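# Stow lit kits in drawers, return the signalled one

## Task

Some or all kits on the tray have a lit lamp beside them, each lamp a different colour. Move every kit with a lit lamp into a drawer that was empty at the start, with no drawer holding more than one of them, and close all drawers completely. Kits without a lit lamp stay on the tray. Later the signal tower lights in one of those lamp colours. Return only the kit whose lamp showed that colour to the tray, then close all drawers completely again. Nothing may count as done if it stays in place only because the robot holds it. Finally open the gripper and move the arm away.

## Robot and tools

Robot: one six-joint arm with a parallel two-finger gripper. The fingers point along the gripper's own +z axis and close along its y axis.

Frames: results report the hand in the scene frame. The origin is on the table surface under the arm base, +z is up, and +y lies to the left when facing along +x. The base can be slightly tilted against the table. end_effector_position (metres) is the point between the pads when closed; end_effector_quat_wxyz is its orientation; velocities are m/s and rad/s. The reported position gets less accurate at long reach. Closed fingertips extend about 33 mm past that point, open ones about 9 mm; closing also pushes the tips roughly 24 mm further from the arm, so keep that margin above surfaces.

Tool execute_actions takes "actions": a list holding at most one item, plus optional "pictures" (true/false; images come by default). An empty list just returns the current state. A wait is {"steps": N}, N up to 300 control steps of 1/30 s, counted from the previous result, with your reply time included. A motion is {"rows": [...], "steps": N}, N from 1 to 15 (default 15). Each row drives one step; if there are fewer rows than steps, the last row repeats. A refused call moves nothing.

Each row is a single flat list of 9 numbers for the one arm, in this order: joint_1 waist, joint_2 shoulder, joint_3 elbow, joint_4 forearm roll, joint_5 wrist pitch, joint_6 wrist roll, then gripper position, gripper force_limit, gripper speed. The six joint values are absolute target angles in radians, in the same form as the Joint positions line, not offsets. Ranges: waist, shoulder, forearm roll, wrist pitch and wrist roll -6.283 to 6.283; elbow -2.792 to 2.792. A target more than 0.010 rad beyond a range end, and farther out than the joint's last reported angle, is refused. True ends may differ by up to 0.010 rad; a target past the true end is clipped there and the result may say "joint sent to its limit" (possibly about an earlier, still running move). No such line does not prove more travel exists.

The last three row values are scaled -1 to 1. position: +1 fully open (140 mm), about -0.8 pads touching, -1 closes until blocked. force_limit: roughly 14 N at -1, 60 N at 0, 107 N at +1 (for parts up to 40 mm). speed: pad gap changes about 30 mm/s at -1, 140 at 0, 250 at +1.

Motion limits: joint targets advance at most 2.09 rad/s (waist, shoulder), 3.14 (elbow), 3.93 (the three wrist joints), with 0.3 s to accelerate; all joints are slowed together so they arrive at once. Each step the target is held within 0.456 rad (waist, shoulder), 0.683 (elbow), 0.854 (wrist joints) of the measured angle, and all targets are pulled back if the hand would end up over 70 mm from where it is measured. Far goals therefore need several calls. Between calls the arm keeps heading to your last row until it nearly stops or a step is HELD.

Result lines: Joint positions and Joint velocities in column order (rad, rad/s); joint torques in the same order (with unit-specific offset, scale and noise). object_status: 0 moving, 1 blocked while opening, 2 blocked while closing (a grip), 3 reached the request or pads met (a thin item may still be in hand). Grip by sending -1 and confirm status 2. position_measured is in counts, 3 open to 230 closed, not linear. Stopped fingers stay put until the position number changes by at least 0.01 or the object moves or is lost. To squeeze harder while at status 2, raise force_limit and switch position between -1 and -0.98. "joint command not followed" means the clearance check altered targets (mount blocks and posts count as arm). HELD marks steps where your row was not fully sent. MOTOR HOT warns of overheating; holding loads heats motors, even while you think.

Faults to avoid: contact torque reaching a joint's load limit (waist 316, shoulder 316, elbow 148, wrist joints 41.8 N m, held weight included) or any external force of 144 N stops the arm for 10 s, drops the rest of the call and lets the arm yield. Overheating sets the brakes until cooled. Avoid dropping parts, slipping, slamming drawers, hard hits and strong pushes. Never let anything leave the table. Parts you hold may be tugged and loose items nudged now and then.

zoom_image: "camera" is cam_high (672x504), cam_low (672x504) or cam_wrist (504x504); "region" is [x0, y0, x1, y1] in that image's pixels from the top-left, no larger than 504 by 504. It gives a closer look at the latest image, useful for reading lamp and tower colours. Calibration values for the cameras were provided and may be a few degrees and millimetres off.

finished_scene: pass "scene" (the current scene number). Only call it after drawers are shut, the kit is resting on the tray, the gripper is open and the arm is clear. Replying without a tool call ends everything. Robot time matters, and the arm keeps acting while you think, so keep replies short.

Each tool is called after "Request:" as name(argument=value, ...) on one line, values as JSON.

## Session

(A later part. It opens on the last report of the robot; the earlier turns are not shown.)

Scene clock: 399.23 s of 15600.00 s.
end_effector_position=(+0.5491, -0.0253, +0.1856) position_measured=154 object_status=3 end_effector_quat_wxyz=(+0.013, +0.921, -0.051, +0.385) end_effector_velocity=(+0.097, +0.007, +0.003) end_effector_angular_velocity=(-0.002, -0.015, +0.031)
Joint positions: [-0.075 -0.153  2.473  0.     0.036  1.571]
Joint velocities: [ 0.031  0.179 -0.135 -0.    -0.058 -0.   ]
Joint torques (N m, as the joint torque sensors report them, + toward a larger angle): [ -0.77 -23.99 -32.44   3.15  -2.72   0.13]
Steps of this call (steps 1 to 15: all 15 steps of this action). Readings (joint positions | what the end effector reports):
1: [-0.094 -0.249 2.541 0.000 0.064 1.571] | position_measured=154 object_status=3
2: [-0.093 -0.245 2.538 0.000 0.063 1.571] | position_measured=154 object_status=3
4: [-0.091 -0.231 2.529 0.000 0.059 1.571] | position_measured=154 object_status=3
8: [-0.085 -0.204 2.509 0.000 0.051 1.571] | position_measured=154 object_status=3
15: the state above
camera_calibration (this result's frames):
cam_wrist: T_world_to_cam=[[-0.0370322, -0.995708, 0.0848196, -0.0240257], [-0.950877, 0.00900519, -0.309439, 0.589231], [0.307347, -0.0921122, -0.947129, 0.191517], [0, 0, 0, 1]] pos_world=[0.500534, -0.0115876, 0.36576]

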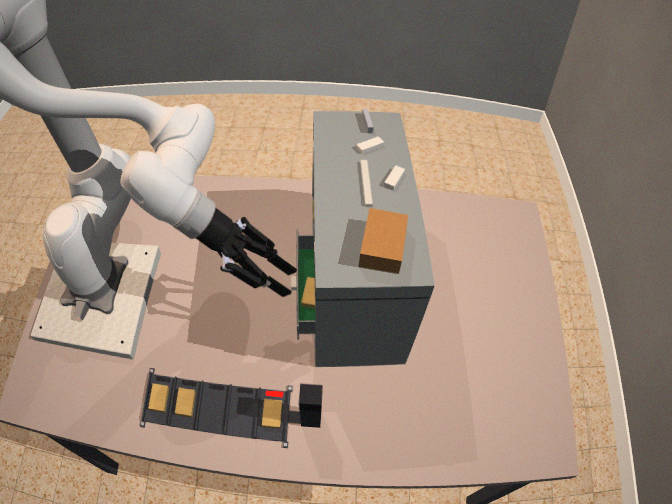

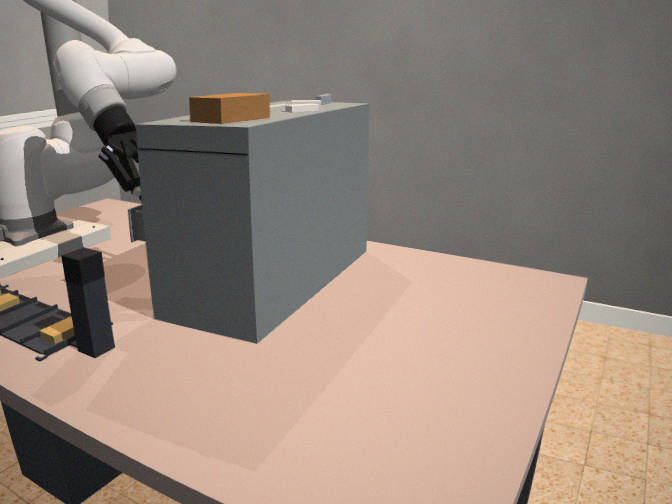

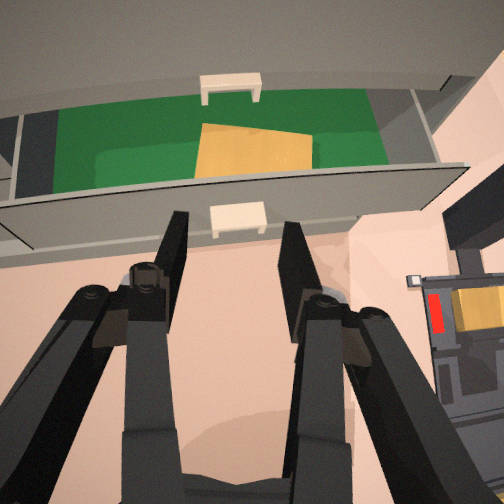

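Request:
execute_actions(actions=[{"rows":[[-0.071,-0.134,2.458,0,0.032,1.571,-0.2,0.3,-0.5],[-0.071,-0.134,2.458,0,0.032,1.571,-0.2,0.3,-0.5],[-0.0685,-0.12,2.447,0,0.029,1.571,-0.2,0.3,-0.5],[-0.0685,-0.12,2.447,0,0.029,1.571,-0.2,0.3,-0.5],[-0.066,-0.106,2.436,0,0.026,1.571,-0.2,0.3,-0.5],[-0.066,-0.106,2.436,0,0.026,1.571,-0.2,0.3,-0.5],[-0.064,-0.091,2.423,0,0.024,1.571,-0.2,0.3,-0.5],[-0.064,-0.091,2.423,0,0.024,1.571,-0.2,0.3,-0.5],[-0.062,-0.078,2.411,0,0.0225,1.571,-0.2,0.3,-0.5],[-0.062,-0.078,2.411,0,0.0225,1.571,-0.2,0.3,-0.5],[-0.0605,-0.069,2.403,0,0.0215,1.571,-0.2,0.3,-0.5],[-0.0605,-0.069,2.403,0,0.0215,1.571,-0.2,0.3,-0.5],[-0.0595,-0.063,2.398,0,0.021,1.571,-0.2,0.3,-0.5]],"steps":15}], pictures=false)

Request:
execute_actions(actions=[{"rows":[[-0.059,-0.06,2.3955,0,0.0205,1.571,-0.2,0.3,-0.5],[-0.059,-0.06,2.3955,0,0.0205,1.571,-0.2,0.3,-0.5],[-0.059,-0.06,2.3955,0,0.0205,1.571,-0.2,0.3,-0.5],[-0.059,-0.06,2.3955,0,0.0205,1.571,-0.2,0.3,-0.5],[-0.059,-0.058,2.394,0,0.02,1.571,-0.2,0.3,-0.5],[-0.059,-0.058,2.394,0,0.02,1.571,-0.2,0.3,-0.5],[-0.059,-0.058,2.394,0,0.02,1.571,-0.2,0.3,-0.5],[-0.059,-0.058,2.394,0,0.02,1.571,-0.2,0.3,-0.5],[-0.059,-0.058,2.394,0,0.02,1.571,-0.2,0.3,-0.5],[-0.059,-0.058,2.394,0,0.02,1.571,-0.2,0.3,-0.5],[-0.059,-0.061,2.3963,0,0.0207,1.571,-0.2,0.3,-0.5]],"steps":15}])

Scene clock: 410.13 s of 15600.00 s.
end_effector_position=(+0.5981, -0.0216, +0.1862) position_measured=154 object_status=3 end_effector_quat_wxyz=(+0.010, +0.921, -0.044, +0.386) end_effector_velocity=(+0.036, +0.003, -0.003) end_effector_angular_velocity=(+0.000, +0.006, +0.010)
Joint positions: [-0.06  -0.065  2.4    0.     0.021  1.571]
Joint velocities: [ 0.01   0.067 -0.056 -0.    -0.005 -0.   ]
Joint torques (N m, as the joint torque sensors report them, + toward a larger angle): [  0.43 -34.72 -28.77   2.93  -1.57   0.18]
Steps of this call (steps 1 to 15: the robot went on to your last target; steps 16 to 90: nothing new was sent; then 7.40 s passed at rest; steps 91 to 105: all 15 steps of this action). Readings (joint positions | what the end effector reports):
91: [-0.073 -0.147 2.469 0.000 0.034 1.571] | position_measured=154 object_status=3
92: [-0.073 -0.144 2.467 0.000 0.034 1.571] | position_measured=154 object_status=3
94: [-0.071 -0.132 2.456 0.000 0.031 1.571] | position_measured=154 object_status=3
98: [-0.066 -0.104 2.435 0.000 0.026 1.571] | position_measured=154 object_status=3
105: the state above

Scene clock: 410.63 s of 15600.00 s.
end_effector_position=(+0.6005, -0.0213, +0.1862) position_measured=154 object_status=3 end_effector_quat_wxyz=(+0.010, +0.921, -0.044, +0.386) end_effector_velocity=(-0.004, +0.000, -0.002) end_effector_angular_velocity=(+0.000, +0.007, +0.001)
Joint positions: [-0.059 -0.061  2.396  0.     0.02   1.571]
Joint velocities: [-0.    -0.003  0.004 -0.     0.007 -0.001]
Joint torques (N m, as the joint torque sensors report them, + toward a larger angle): [ -1.11 -25.41 -32.06   3.21  -1.94   0.04]
Steps of this call (steps 1 to 15: all 15 steps of this action). Readings (joint positions | what the end effector reports):
1: [-0.060 -0.064 2.399 0.000 0.021 1.571] | position_measured=154 object_status=3
2: [-0.059 -0.062 2.397 0.000 0.021 1.571] | position_measured=154 object_status=3
4: [-0.059 -0.060 2.396 0.000 0.021 1.571] | position_measured=154 object_status=3
8: [-0.059 -0.058 2.394 0.000 0.020 1.571] | position_measured=154 object_status=3
15: the state above
camera_calibration (this result's frames):
cam_wrist: T_world_to_cam=[[-0.0216099, -0.996149, 0.0849708, -0.0274717], [-0.950603, -0.00585115, -0.310354, 0.63802], [0.309656, -0.0874802, -0.946816, 0.175273], [0, 0, 0, 1]] pos_world=[0.551635, -0.00829979, 0.366298]

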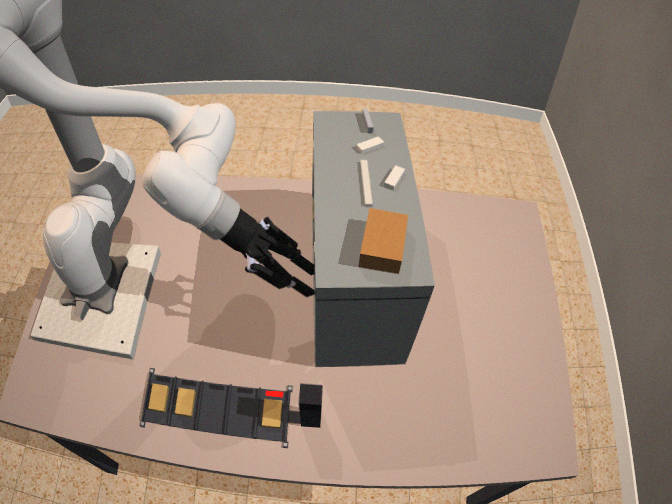

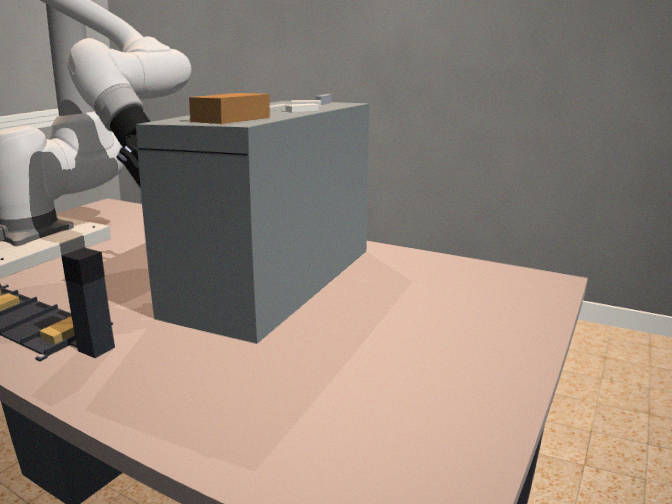

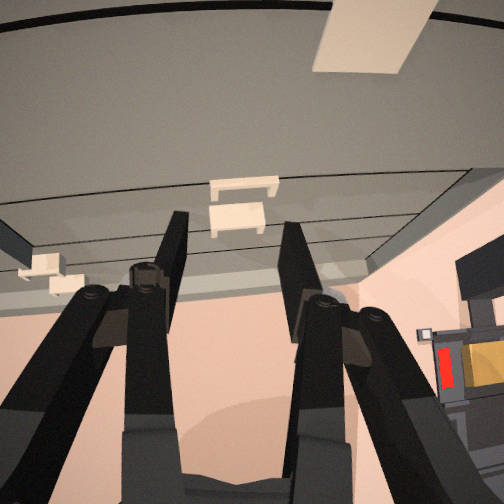

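Request:
execute_actions(actions=[{"rows":[[-0.0735,-0.1475,2.469,0,0.0345,1.571,-0.2,0.3,-0.5]],"steps":15}], pictures=false)

Request:
execute_actions(actions=[{"rows":[[0.1,-0.36,2.6,0,-0.1,1.571,-0.2,0.3,-0.5]],"steps":15}])

Scene clock: 413.60 s of 15600.00 s.
end_effector_position=(+0.5523, -0.0250, +0.1857) position_measured=154 object_status=3 end_effector_quat_wxyz=(+0.013, +0.921, -0.051, +0.385) end_effector_velocity=(-0.000, -0.000, -0.001) end_effector_angular_velocity=(-0.000, +0.001, -0.000)
Joint positions: [-0.073 -0.147  2.469  0.     0.034  1.571]
Joint velocities: [-0.     0.     0.001  0.    -0.    -0.   ]
Joint torques (N m, as the joint torque sensors report them, + toward a larger angle): [  0.22 -17.86 -32.     3.37  -1.65   0.09]
Steps of this call (steps 1 to 15: the robot went on to your last target; steps 16 to 74: nothing new was sent; steps 75 to 89: all 15 steps of this action). Readings (joint positions | what the end effector reports):
75: [-0.059 -0.061 2.396 0.000 0.021 1.571] | position_measured=154 object_status=3
76: [-0.059 -0.065 2.399 0.000 0.021 1.571] | position_measured=154 object_status=3
78: [-0.064 -0.094 2.424 0.000 0.026 1.571] | position_measured=154 object_status=3
82: [-0.073 -0.147 2.469 0.000 0.034 1.571] | position_measured=154 object_status=3
89: the state above

Scene clock: 414.10 s of 15600.00 s.
end_effector_position=(+0.4950, +0.0663, +0.2440) position_measured=154 object_status=3 end_effector_quat_wxyz=(-0.023, +0.875, +0.027, +0.483) end_effector_velocity=(-0.000, -0.001, +0.001) end_effector_angular_velocity=(+0.001, -0.004, -0.002)
Joint positions: [ 0.1   -0.36   2.6    0.    -0.1    1.571]
Joint velocities: [-0.002 -0.004  0.001  0.    -0.002  0.   ]
Joint torques (N m, as the joint torque sensors report them, + toward a larger angle): [ -1.67  -0.59 -34.74   3.52  -2.18   0.09]
Steps of this call (steps 1 to 15: all 15 steps of this action). Readings (joint positions | what the end effector reports):
1: [-0.073 -0.148 2.469 0.000 0.034 1.571] | position_measured=154 object_status=3
2: [-0.071 -0.151 2.471 0.000 0.032 1.571] | position_measured=154 object_status=3
4: [-0.046 -0.181 2.489 0.000 0.010 1.571] | position_measured=154 object_status=3
8: [0.043 -0.290 2.557 0.000 -0.057 1.571] | position_measured=154 object_status=3
15: the state above
camera_calibration (this result's frames):
cam_wrist: T_world_to_cam=[[0.113013, -0.988725, 0.0982409, -0.0178542], [-0.848981, -0.147459, -0.507431, 0.563289], [0.516196, -0.0260583, -0.856074, 0.141862], [0, 0, 0, 1]] pos_world=[0.407011, 0.069106, 0.409029]

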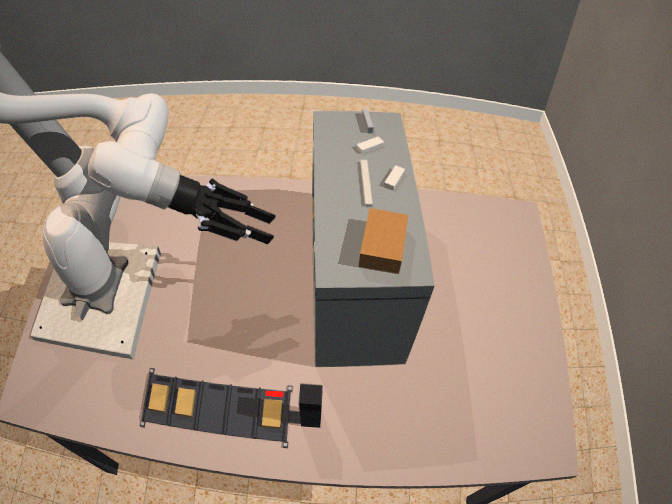

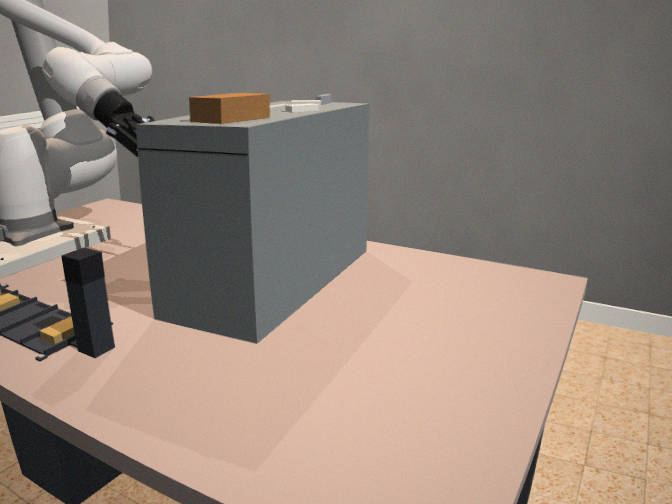

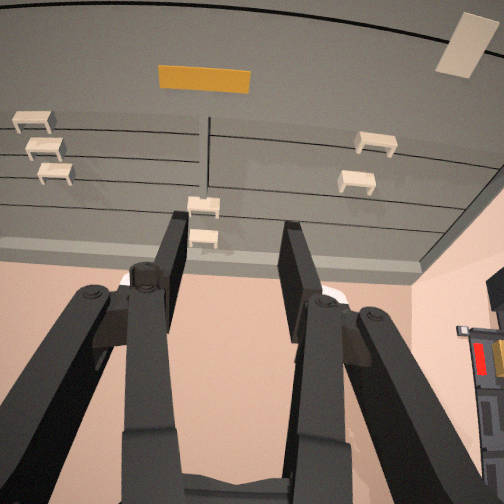

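Request:
execute_actions(actions=[{"rows":[[0.146,-0.055,2.5037,0,-0.093,1.571,-0.2,0.3,-0.5]],"steps":15}])

Scene clock: 436.73 s of 15600.00 s.
end_effector_position=(+0.5496, +0.0973, +0.1448) position_measured=154 object_status=3 end_effector_quat_wxyz=(-0.029, +0.920, +0.051, +0.386) end_effector_velocity=(+0.001, +0.002, +0.000) end_effector_angular_velocity=(-0.000, -0.001, +0.003)
Joint positions: [ 0.146 -0.056  2.504 -0.    -0.093  1.571]
Joint velocities: [ 0.003  0.002 -0.002 -0.001 -0.001  0.   ]
Joint torques (N m, as the joint torque sensors report them, + toward a larger angle): [  1.31 -33.03 -28.21   2.98  -1.83   0.01]
Steps of this call (steps 1 to 15: the robot went on to your last target; steps 16 to 90: nothing new was sent; then 19.13 s passed at rest; steps 91 to 105: all 15 steps of this action). Readings (joint positions | what the end effector reports):
91: [0.100 -0.360 2.600 0.000 -0.100 1.571] | position_measured=154 object_status=3
92: [0.101 -0.356 2.599 -0.000 -0.100 1.571] | position_measured=154 object_status=3
94: [0.105 -0.327 2.590 -0.000 -0.100 1.571] | position_measured=154 object_status=3
98: [0.125 -0.191 2.547 -0.000 -0.096 1.571] | position_measured=154 object_status=3
105: the state above
camera_calibration (this result's frames):
cam_wrist: T_world_to_cam=[[0.181249, -0.979597, 0.0868199, -0.020346], [-0.928417, -0.199555, -0.3134, 0.584473], [0.324332, -0.0238016, -0.945644, 0.147789], [0, 0, 0, 1]] pos_world=[0.49839, 0.100221, 0.324696]

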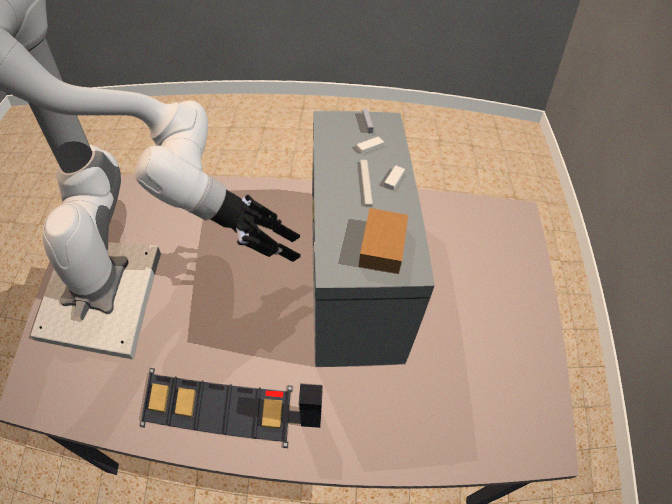

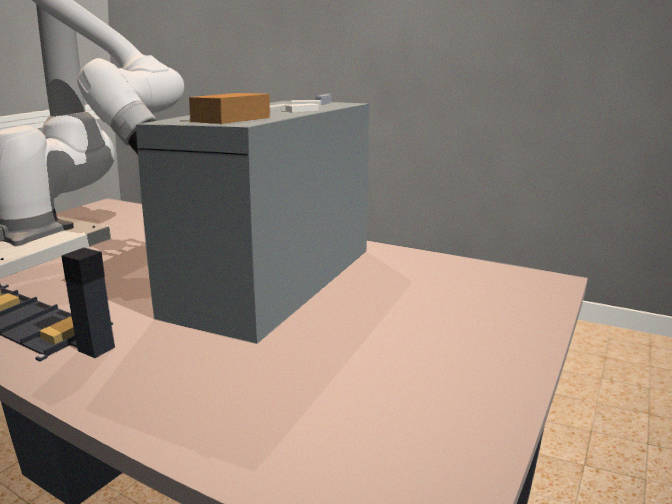

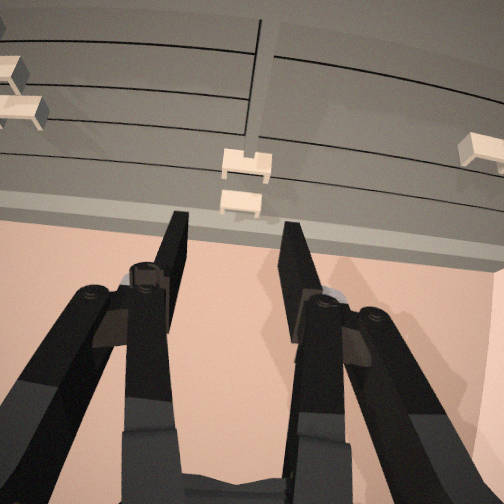

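Request:
execute_actions(actions=[{"rows":[[0.143,-0.015,2.466,0,-0.095,1.571,-0.2,0.3,-0.5],[0.143,-0.015,2.466,0,-0.095,1.571,-0.2,0.3,-0.5],[0.143,-0.015,2.466,0,-0.095,1.571,-0.2,0.3,-0.5],[0.143,-0.015,2.466,0,-0.095,1.571,-0.2,0.3,-0.5],[0.143,-0.015,2.466,0,-0.095,1.571,-0.2,0.3,-0.5],[0.143,-0.015,2.466,0,-0.095,1.571,-0.2,0.3,-0.5],[0.142,0.002,2.449,0,-0.095,1.571,-0.2,0.3,-0.5]],"steps":15}])

Scene clock: 444.23 s of 15600.00 s.
end_effector_position=(+0.5840, +0.0989, +0.1449) position_measured=154 object_status=3 end_effector_quat_wxyz=(-0.028, +0.921, +0.049, +0.386) end_effector_velocity=(+0.001, -0.001, +0.000) end_effector_angular_velocity=(-0.000, -0.001, -0.001)
Joint positions: [ 0.142  0.002  2.449 -0.    -0.095  1.571]
Joint velocities: [-0.002  0.001 -0.001 -0.    -0.001 -0.   ]
Joint torques (N m, as the joint torque sensors report them, + toward a larger angle): [ -0.81 -29.65 -28.41   2.88  -1.88   0.14]
Steps of this call (steps 1 to 15: the robot went on to your last target; steps 16 to 90: nothing new was sent; then 4.00 s passed at rest; steps 91 to 105: all 15 steps of this action). Readings (joint positions | what the end effector reports):
91: [0.146 -0.055 2.504 -0.000 -0.093 1.571] | position_measured=154 object_status=3
92: [0.146 -0.051 2.500 -0.000 -0.093 1.571] | position_measured=154 object_status=3
94: [0.144 -0.027 2.477 -0.000 -0.094 1.571] | position_measured=154 object_status=3
98: [0.143 -0.012 2.463 -0.000 -0.095 1.571] | position_measured=154 object_status=3
105: the state above
camera_calibration (this result's frames):
cam_wrist: T_world_to_cam=[[0.177458, -0.980298, 0.0867394, -0.0226768], [-0.929398, -0.19592, -0.312786, 0.616999], [0.323617, -0.0251092, -0.945855, 0.137376], [0, 0, 0, 1]] pos_world=[0.533005, 0.102102, 0.324893]

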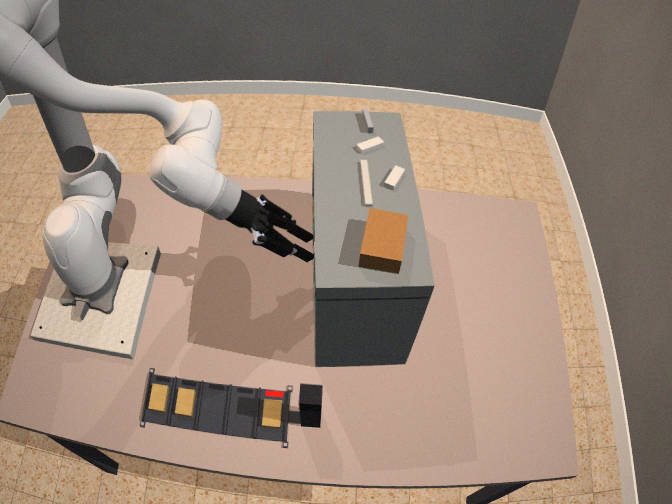

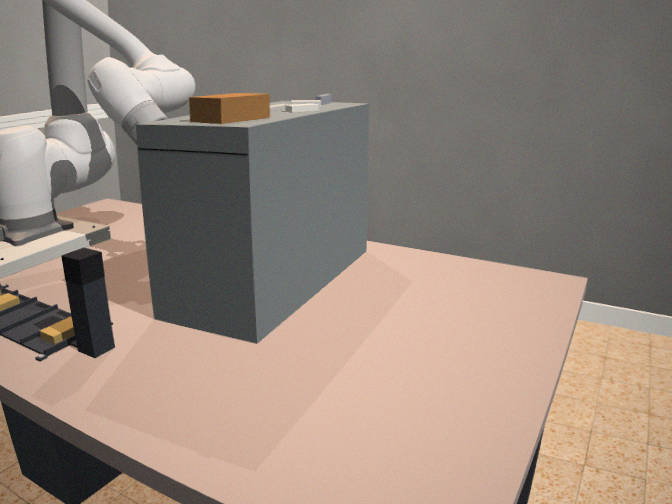

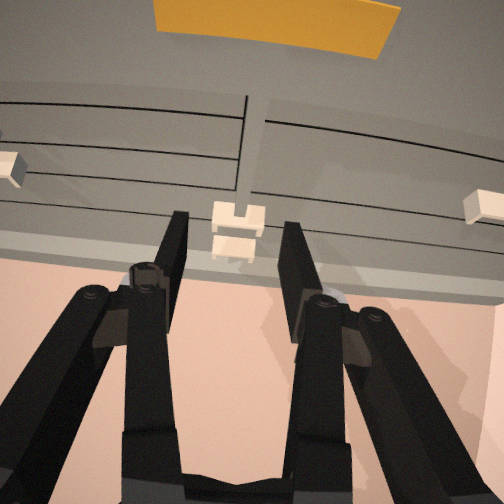

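Request:
execute_actions(actions=[{"rows":[[0.142,0.009,2.442,0,-0.095,1.571,-0.2,-1,-0.5],[0.142,0.009,2.442,0,-0.095,1.571,-0.2,-1,-0.5],[0.142,0.009,2.442,0,-0.095,1.571,-0.2,-1,-0.5],[0.142,0.009,2.442,0,-0.095,1.571,-0.2,-1,-0.5],[0.142,0.009,2.442,0,-0.095,1.571,-1,-1,-0.5]],"steps":15}], pictures=false)

Request:
execute_actions(actions=[{"rows":[[0.142,0.009,2.442,0,-0.095,1.571,-0.97,0.3,-0.5]],"steps":15}])

Scene clock: 448.47 s of 15600.00 s.
end_effector_position=(+0.5884, +0.0994, +0.1449) position_measured=197 object_status=0 end_effector_quat_wxyz=(-0.028, +0.921, +0.049, +0.386) end_effector_velocity=(+0.000, +0.000, +0.000) end_effector_angular_velocity=(+0.000, -0.001, +0.000)
Joint positions: [ 0.142  0.009  2.442 -0.    -0.095  1.571]
Joint velocities: [ 0.     0.     0.    -0.    -0.002  0.   ]
Joint torques (N m, as the joint torque sensors report them, + toward a larger angle): [  1.61 -25.63 -28.97   2.72  -1.61   0.07]
Steps of this call (steps 1 to 15: the robot went on to your last target; steps 16 to 90: nothing new was sent; then 0.73 s passed at rest; steps 91 to 105: all 15 steps of this action). Readings (joint positions | what the end effector reports):
91: [0.142 0.002 2.449 -0.000 -0.095 1.571] | position_measured=154 object_status=3
92: [0.142 0.004 2.447 -0.000 -0.095 1.571] | position_measured=154 object_status=3
94: [0.142 0.008 2.442 -0.000 -0.095 1.571] | position_measured=154 object_status=3
98: [0.142 0.009 2.442 -0.000 -0.095 1.571] | position_measured=165 object_status=0
105: the state above

Scene clock: 448.97 s of 15600.00 s.
end_effector_position=(+0.5884, +0.0994, +0.1449) position_measured=233 object_status=3 end_effector_quat_wxyz=(-0.028, +0.921, +0.049, +0.386) end_effector_velocity=(+0.001, +0.000, +0.001) end_effector_angular_velocity=(+0.002, -0.003, -0.001)
Joint positions: [ 0.142  0.009  2.442 -0.    -0.095  1.571]
Joint velocities: [ 0.    -0.    -0.     0.001 -0.002  0.001]
Joint torques (N m, as the joint torque sensors report them, + toward a larger angle): [ -2.01 -27.64 -29.33   2.95  -1.95   0.08]
Steps of this call (steps 1 to 15: all 15 steps of this action). Readings (joint positions | what the end effector reports):
1: [0.142 0.009 2.442 -0.000 -0.095 1.571] | position_measured=202 object_status=0
2: [0.142 0.009 2.442 -0.000 -0.095 1.571] | position_measured=206 object_status=0
4: [0.142 0.009 2.442 -0.000 -0.095 1.571] | position_measured=216 object_status=0
8: [0.142 0.009 2.442 -0.000 -0.095 1.571] | position_measured=233 object_status=0
15: the state above
camera_calibration (this result's frames):
cam_wrist: T_world_to_cam=[[0.177418, -0.980306, 0.0867323, -0.0229717], [-0.929439, -0.195877, -0.31269, 0.621126], [0.323521, -0.0251358, -0.945887, 0.136039], [0, 0, 0, 1]] pos_world=[0.537363, 0.102564, 0.32489]

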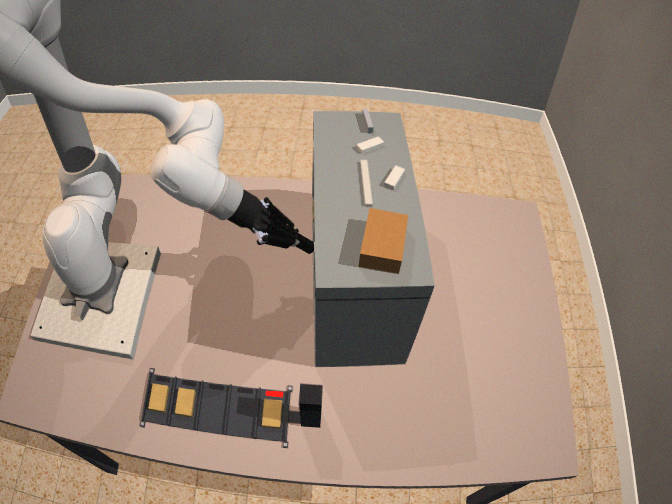

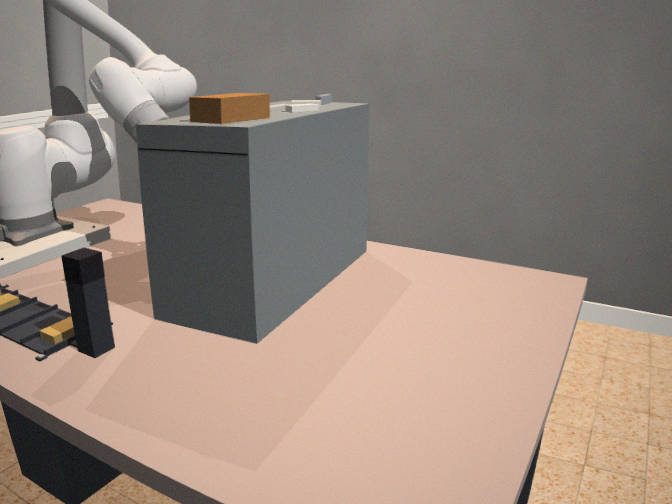

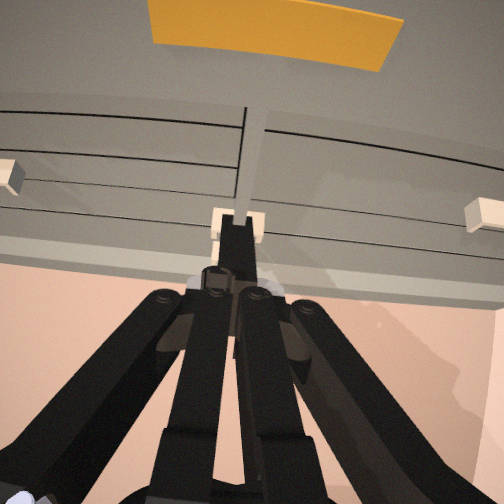

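Request:
execute_actions(actions=[{"rows":[[0.142,0.009,2.442,0,-0.095,1.571,-0.2,-1,0],[0.142,0.009,2.442,0,-0.095,1.571,-0.2,-1,0],[0.142,0.009,2.442,0,-0.095,1.571,-0.2,-1,0],[0.142,0.009,2.442,0,-0.095,1.571,-0.2,-1,0],[0.142,0.009,2.442,0,-0.095,1.571,-0.2,-1,0],[0.142,0.009,2.442,0,-0.095,1.571,-0.2,-1,0],[0.142,0.009,2.442,0,-0.095,1.571,-0.2,-1,0],[0.142,0.009,2.442,0,-0.095,1.571,-0.2,-1,0],[0.142,0.027,2.45,0,-0.121,1.571,-0.2,-1,0]],"steps":15}], pictures=false)

Request:
execute_actions(actions=[{"rows":[[0.142,0.036,2.455,0,-0.135,1.571,-0.2,-1,-0.5]],"steps":15}])

Scene clock: 456.10 s of 15600.00 s.
end_effector_position=(+0.5883, +0.0995, +0.1357) position_measured=154 object_status=0 end_effector_quat_wxyz=(-0.028, +0.921, +0.049, +0.386) end_effector_velocity=(-0.000, +0.000, -0.001) end_effector_angular_velocity=(+0.001, +0.000, +0.000)
Joint positions: [ 0.142  0.027  2.45   0.    -0.121  1.571]
Joint velocities: [ 0.001  0.002  0.001  0.    -0.003  0.001]
Joint torques (N m, as the joint torque sensors report them, + toward a larger angle): [ -0.45 -31.21 -28.27   2.84  -2.     0.02]
Steps of this call (steps 1 to 15: the robot went on to your last target; steps 16 to 90: nothing new was sent; then 3.63 s passed at rest; steps 91 to 105: all 15 steps of this action). Readings (joint positions | what the end effector reports):
91: [0.142 0.009 2.442 0.000 -0.095 1.571] | position_measured=233 object_status=0
92: [0.142 0.009 2.442 0.000 -0.095 1.571] | position_measured=233 object_status=0
94: [0.142 0.009 2.442 0.000 -0.095 1.571] | position_measured=216 object_status=0
98: [0.142 0.009 2.442 0.000 -0.095 1.571] | position_measured=185 object_status=0
105: the state above

Scene clock: 456.60 s of 15600.00 s.
end_effector_position=(+0.5877, +0.0995, +0.1307) position_measured=154 object_status=3 end_effector_quat_wxyz=(-0.028, +0.921, +0.049, +0.386) end_effector_velocity=(-0.000, -0.000, -0.000) end_effector_angular_velocity=(+0.000, +0.001, -0.001)
Joint positions: [ 0.142  0.036  2.455  0.    -0.135  1.571]
Joint velocities: [-0.     0.    -0.     0.001  0.001  0.   ]
Joint torques (N m, as the joint torque sensors report them, + toward a larger angle): [ -0.69 -31.58 -27.26   2.84  -1.82   0.17]
Steps of this call (steps 1 to 15: all 15 steps of this action). Readings (joint positions | what the end effector reports):
1: [0.142 0.027 2.450 0.000 -0.121 1.571] | position_measured=154 object_status=0
2: [0.142 0.030 2.451 0.000 -0.126 1.571] | position_measured=154 object_status=0
4: [0.142 0.035 2.455 0.000 -0.134 1.571] | position_measured=154 object_status=3
8: [0.142 0.036 2.455 0.000 -0.135 1.571] | position_measured=154 object_status=3
15: the state above
camera_calibration (this result's frames):
cam_wrist: T_world_to_cam=[[0.177369, -0.98032, 0.0866742, -0.0214403], [-0.929437, -0.195813, -0.312736, 0.616079], [0.323553, -0.0250886, -0.945877, 0.122738], [0, 0, 0, 1]] pos_world=[0.536698, 0.102697, 0.310623]

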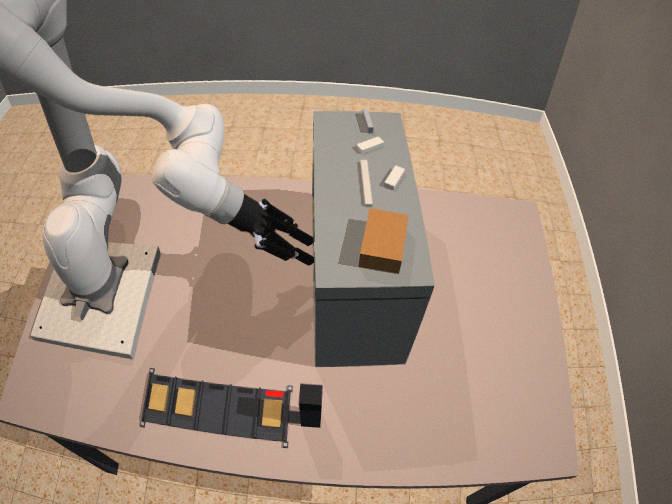

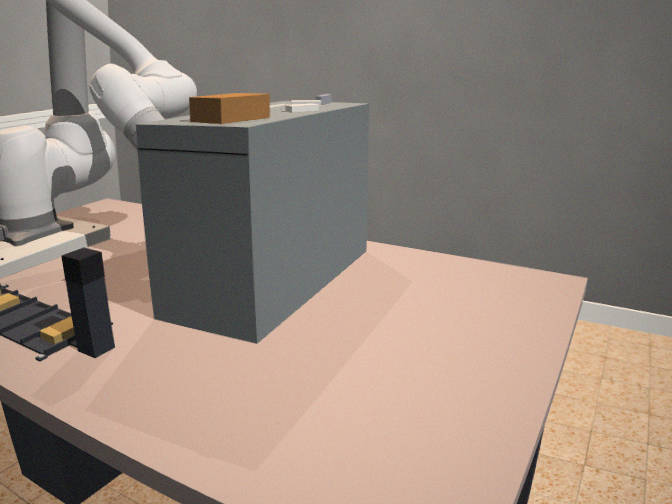

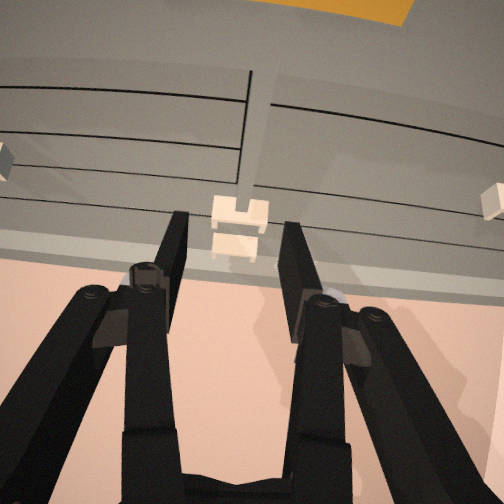

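Request:
execute_actions(actions=[{"rows":[[0.142,0.044,2.445,0,-0.133,1.571,-0.2,-1,0],[0.142,0.044,2.445,0,-0.133,1.571,-0.2,-1,0],[0.142,0.044,2.445,0,-0.133,1.571,-0.2,-1,0],[0.142,0.044,2.445,0,-0.133,1.571,-0.2,-1,0],[0.142,0.044,2.445,0,-0.133,1.571,-0.2,-1,0],[0.142,0.044,2.445,0,-0.133,1.571,-1,-1,0]],"steps":15}])

Scene clock: 461.23 s of 15600.00 s.
end_effector_position=(+0.5935, +0.1002, +0.1312) position_measured=188 object_status=0 end_effector_quat_wxyz=(-0.028, +0.921, +0.049, +0.386) end_effector_velocity=(-0.000, +0.000, -0.001) end_effector_angular_velocity=(-0.000, +0.002, +0.001)
Joint positions: [ 0.142  0.044  2.445 -0.    -0.133  1.571]
Joint velocities: [ 0.001  0.001  0.    -0.     0.001  0.   ]
Joint torques (N m, as the joint torque sensors report them, + toward a larger angle): [ 16.72 -29.14 -27.91   1.18  -1.53  -0.13]
Steps of this call (steps 1 to 15: the robot went on to your last target; steps 16 to 90: nothing new was sent; then 1.13 s passed at rest; steps 91 to 105: all 15 steps of this action). Readings (joint positions | what the end effector reports):
91: [0.142 0.036 2.455 0.000 -0.135 1.571] | position_measured=154 object_status=3
92: [0.142 0.038 2.452 -0.000 -0.135 1.571] | position_measured=154 object_status=3
94: [0.142 0.043 2.446 -0.000 -0.133 1.571] | position_measured=154 object_status=3
98: [0.142 0.044 2.445 -0.000 -0.133 1.571] | position_measured=164 object_status=0
105: the state above
camera_calibration (this result's frames):
cam_wrist: T_world_to_cam=[[0.177531, -0.98028, 0.0868023, -0.0219892], [-0.929401, -0.196007, -0.312722, 0.621753], [0.323569, -0.0251565, -0.94587, 0.121382], [0, 0, 0, 1]] pos_world=[0.542487, 0.103366, 0.311156]

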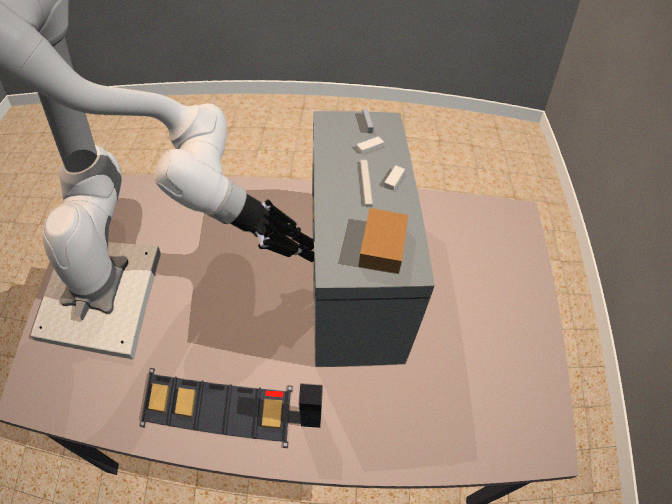

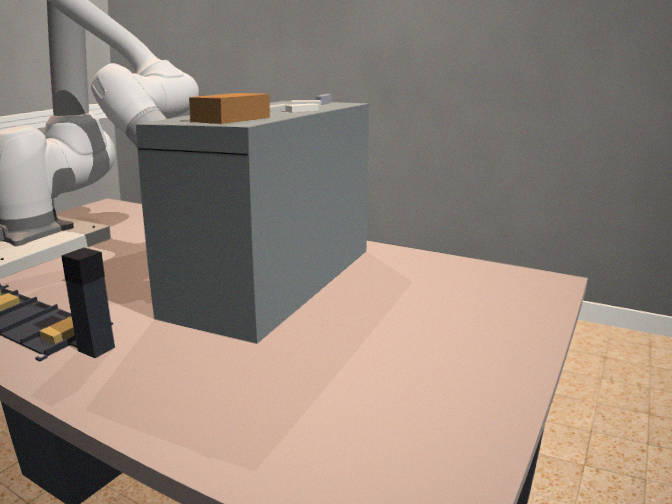

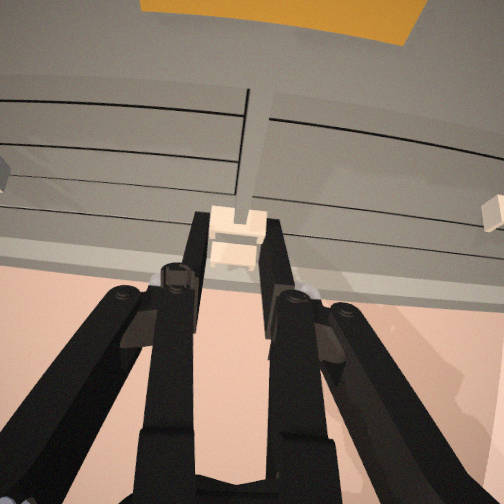

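Request:
execute_actions(actions=[{"rows":[[0.139,0.044,2.445,0,-0.133,1.571,-1,-1,0],[0.139,0.044,2.445,0,-0.133,1.571,-1,-1,0],[0.139,0.044,2.445,0,-0.133,1.571,-1,-1,0],[0.139,0.044,2.445,0,-0.133,1.571,-1,-1,0],[0.139,0.044,2.445,0,-0.133,1.571,-1,-1,0],[0.139,0.044,2.445,0,-0.133,1.571,-0.97,0.3,0]],"steps":15}], pictures=false)

Request:
execute_actions(actions=[{"rows":[[0.1395,0.034,2.455,0,-0.133,1.571,-0.97,0.3,0],[0.1395,0.034,2.455,0,-0.133,1.571,-0.97,0.3,0],[0.1395,0.034,2.455,0,-0.133,1.571,-0.97,0.3,0],[0.14,0.02,2.469,0,-0.133,1.571,-0.97,0.3,0],[0.14,0.02,2.469,0,-0.133,1.571,-0.97,0.3,0],[0.14,0.02,2.469,0,-0.133,1.571,-0.97,0.3,0],[0.141,0.006,2.483,0,-0.133,1.571,-0.97,0.3,0]],"steps":15}])

Scene clock: 467.27 s of 15600.00 s.
end_effector_position=(+0.5939, +0.0984, +0.1312) position_measured=194 object_status=2 end_effector_quat_wxyz=(-0.028, +0.921, +0.048, +0.386) end_effector_velocity=(+0.000, -0.000, -0.000) end_effector_angular_velocity=(-0.001, -0.000, +0.000)
Joint positions: [ 0.139  0.044  2.445  0.    -0.133  1.571]
Joint velocities: [-0.     0.001  0.    -0.    -0.002 -0.001]
Joint torques (N m, as the joint torque sensors report them, + toward a larger angle): [-19.31 -25.14 -26.46   4.66  -0.98   0.45]
Steps of this call (steps 1 to 15: the robot went on to your last target; steps 16 to 90: nothing new was sent; then 2.53 s passed at rest; steps 91 to 105: all 15 steps of this action). Readings (joint positions | what the end effector reports):
91: [0.142 0.044 2.445 0.000 -0.133 1.571] | position_measured=188 object_status=2
92: [0.141 0.044 2.445 0.000 -0.133 1.571] | position_measured=188 object_status=2
94: [0.140 0.044 2.445 0.000 -0.133 1.571] | position_measured=189 object_status=2
98: [0.139 0.044 2.445 0.000 -0.133 1.571] | position_measured=194 object_status=0
105: the state above

Scene clock: 467.77 s of 15600.00 s.
end_effector_position=(+0.5703, +0.0969, +0.1315) position_measured=194 object_status=2 end_effector_quat_wxyz=(-0.028, +0.921, +0.048, +0.386) end_effector_velocity=(-0.000, -0.000, +0.000) end_effector_angular_velocity=(+0.000, -0.001, +0.000)
Joint positions: [ 0.141  0.006  2.483  0.    -0.133  1.571]
Joint velocities: [ 0.    -0.002  0.001 -0.    -0.     0.   ]
Joint torques (N m, as the joint torque sensors report them, + toward a larger angle): [  1.09 -31.49 -29.51   2.59  -2.81   0.07]
Steps of this call (steps 1 to 15: all 15 steps of this action). Readings (joint positions | what the end effector reports):
1: [0.139 0.044 2.445 0.000 -0.133 1.571] | position_measured=194 object_status=2
2: [0.139 0.041 2.447 0.000 -0.133 1.571] | position_measured=194 object_status=2
4: [0.139 0.035 2.454 0.000 -0.133 1.571] | position_measured=194 object_status=2
8: [0.140 0.017 2.472 0.000 -0.133 1.571] | position_measured=194 object_status=2
15: the state above
camera_calibration (this result's frames):
cam_wrist: T_world_to_cam=[[0.176302, -0.980509, 0.0867143, -0.0203978], [-0.929666, -0.194813, -0.312681, 0.599627], [0.32348, -0.025489, -0.945892, 0.12923], [0, 0, 0, 1]] pos_world=[0.519246, 0.100109, 0.311499]

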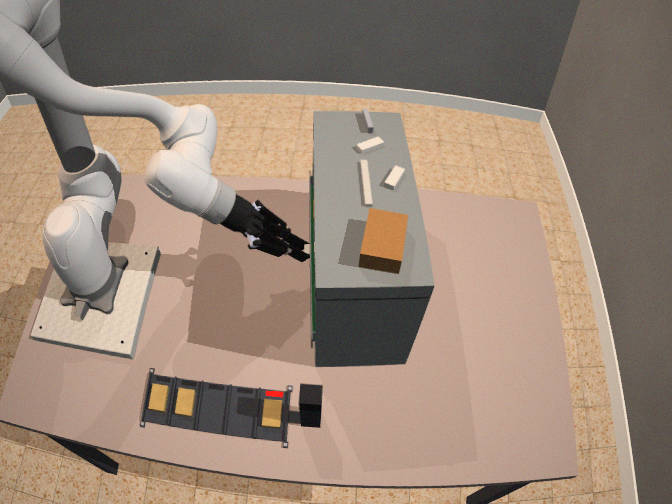

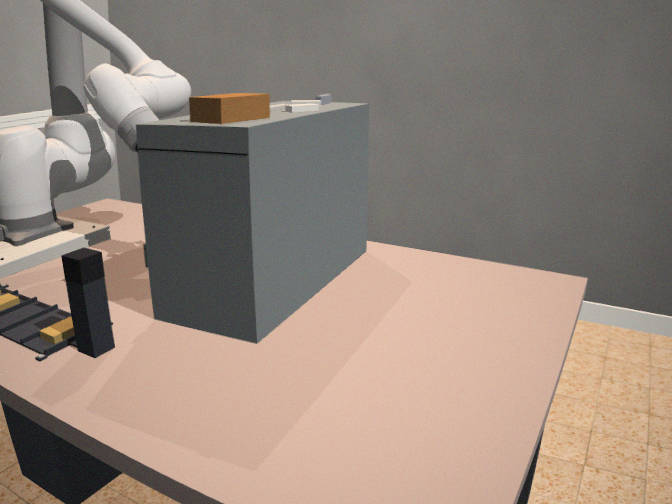

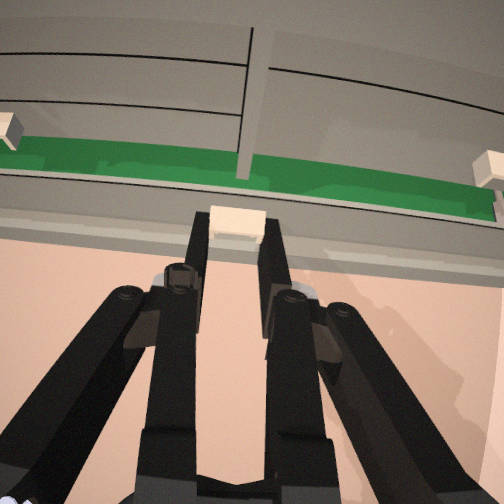

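Request:
execute_actions(actions=[{"rows":[[0.142,-0.013,2.501,0,-0.133,1.571,-0.97,0.3,0],[0.142,-0.013,2.501,0,-0.133,1.571,-0.97,0.3,0],[0.142,-0.013,2.501,0,-0.133,1.571,-0.97,0.3,0],[0.143,-0.032,2.518,0,-0.133,1.571,-0.97,0.3,0],[0.143,-0.032,2.518,0,-0.133,1.571,-0.97,0.3,0],[0.143,-0.032,2.518,0,-0.133,1.571,-0.97,0.3,0],[0.144,-0.05,2.535,0,-0.133,1.571,-0.97,0.3,0],[0.144,-0.05,2.535,0,-0.133,1.571,-0.97,0.3,0],[0.144,-0.05,2.535,0,-0.133,1.571,-0.97,0.3,0],[0.145,-0.068,2.5524,0,-0.132,1.571,-0.97,0.3,0]],"steps":15}], pictures=false)

Request:
execute_actions(actions=[{"rows":[[0.147,-0.091,2.572,0,-0.128,1.571,-0.97,0.3,0],[0.147,-0.091,2.572,0,-0.128,1.571,-0.97,0.3,0],[0.147,-0.091,2.572,0,-0.128,1.571,-0.97,0.3,0],[0.1485,-0.115,2.591,0,-0.123,1.571,-0.97,0.3,0],[0.1485,-0.115,2.591,0,-0.123,1.571,-0.97,0.3,0],[0.1485,-0.115,2.591,0,-0.123,1.571,-0.97,0.3,0],[0.15,-0.139,2.61,0,-0.118,1.571,-0.97,0.3,0],[0.15,-0.139,2.61,0,-0.118,1.571,-0.97,0.3,0],[0.15,-0.139,2.61,0,-0.118,1.571,-0.97,0.3,0],[0.152,-0.163,2.628,0,-0.113,1.571,-0.97,0.3,0]],"steps":15}])

Scene clock: 480.70 s of 15600.00 s.
end_effector_position=(+0.5274, +0.0942, +0.1323) position_measured=194 object_status=2 end_effector_quat_wxyz=(-0.029, +0.920, +0.050, +0.388) end_effector_velocity=(-0.003, +0.000, -0.000) end_effector_angular_velocity=(-0.001, +0.000, +0.002)
Joint positions: [ 0.145 -0.068  2.552  0.    -0.132  1.571]
Joint velocities: [ 0.001 -0.004  0.004  0.     0.    -0.001]
Joint torques (N m, as the joint torque sensors report them, + toward a larger angle): [ 37.14 -39.12 -46.48  -1.2  -10.23  -0.66]
Steps of this call (steps 1 to 15: the robot went on to your last target; steps 16 to 90: nothing new was sent; then 9.43 s passed at rest; steps 91 to 105: all 15 steps of this action). Readings (joint positions | what the end effector reports):
91: [0.141 0.006 2.483 0.000 -0.133 1.571] | position_measured=194 object_status=2
92: [0.141 0.003 2.486 0.000 -0.133 1.571] | position_measured=194 object_status=2
94: [0.142 -0.011 2.499 0.000 -0.133 1.571] | position_measured=194 object_status=2
98: [0.143 -0.035 2.521 0.000 -0.133 1.571] | position_measured=194 object_status=2
105: the state above

Scene clock: 491.10 s of 15600.00 s.
end_effector_position=(+0.4866, +0.0898, +0.1314) position_measured=194 object_status=2 end_effector_quat_wxyz=(-0.029, +0.920, +0.050, +0.387) end_effector_velocity=(-0.000, +0.001, -0.000) end_effector_angular_velocity=(-0.000, +0.001, +0.002)
Joint positions: [ 0.145 -0.144  2.614  0.001 -0.117  1.571]
Joint velocities: [ 0.002  0.    -0.    -0.001  0.     0.   ]
Joint torques (N m, as the joint torque sensors report them, + toward a larger angle): [ 21.28 -13.69 -29.69   0.83  -2.41  -0.23]
FORCE FAULT: contact force on the arm reached its limit, and the arm stopped for 10 seconds. The contact can be on any part of the arm, not only on its tool. The arm's remaining commands of this call were not run. The arm holds still and accepts commands again. Move the arm away from the contact; if what it grips holds it there, let go first. Pushing or pulling that hard again can fault the arm again.
The stop began at step 12 of this call (marked STOPPED below). From that step on the arm followed nothing that you had sent. 4 steps, steps kept back included, did not run and will not run. Nothing is kept back now, and the robot has no last target.
Steps of this call (steps 1 to 11: the first 11 steps of this action; steps 12 to 312: the stop). Readings (joint positions | what the end effector reports):
1: [0.145 -0.068 2.552 0.000 -0.132 1.571] | position_measured=194 object_status=2
2: [0.145 -0.071 2.555 0.000 -0.131 1.571] | position_measured=194 object_status=2
4: [0.147 -0.088 2.569 0.000 -0.129 1.571] | position_measured=194 object_status=2
8: [0.148 -0.119 2.594 0.000 -0.122 1.571] | position_measured=194 object_status=2
12: [0.150 -0.144 2.614 0.000 -0.117 1.571] | position_measured=194 object_status=2 STOPPED
312: the state above
camera_calibration (this result's frames):
cam_wrist: T_world_to_cam=[[0.179935, -0.97987, 0.0864771, -0.0143852], [-0.928069, -0.198245, -0.315257, 0.520294], [0.326055, -0.0235308, -0.945058, 0.15448], [0, 0, 0, 1]] pos_world=[0.435088, 0.0926853, 0.311263]

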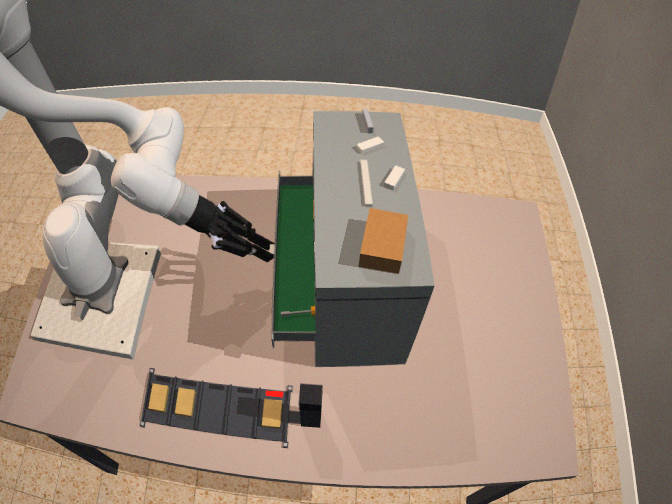

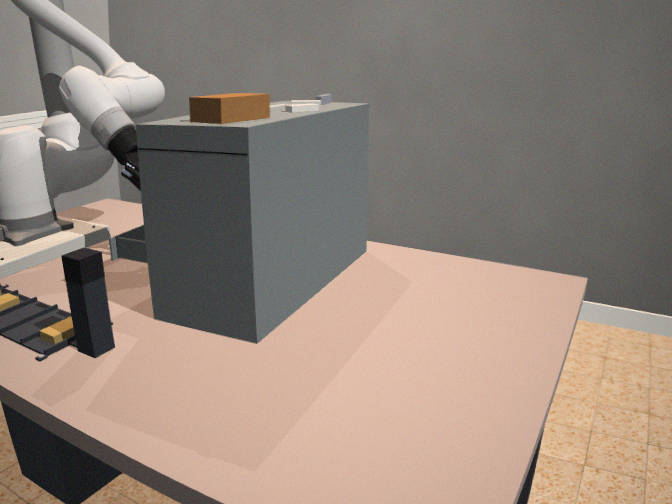

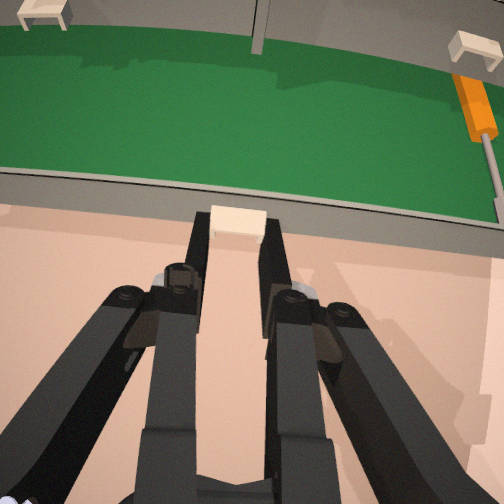

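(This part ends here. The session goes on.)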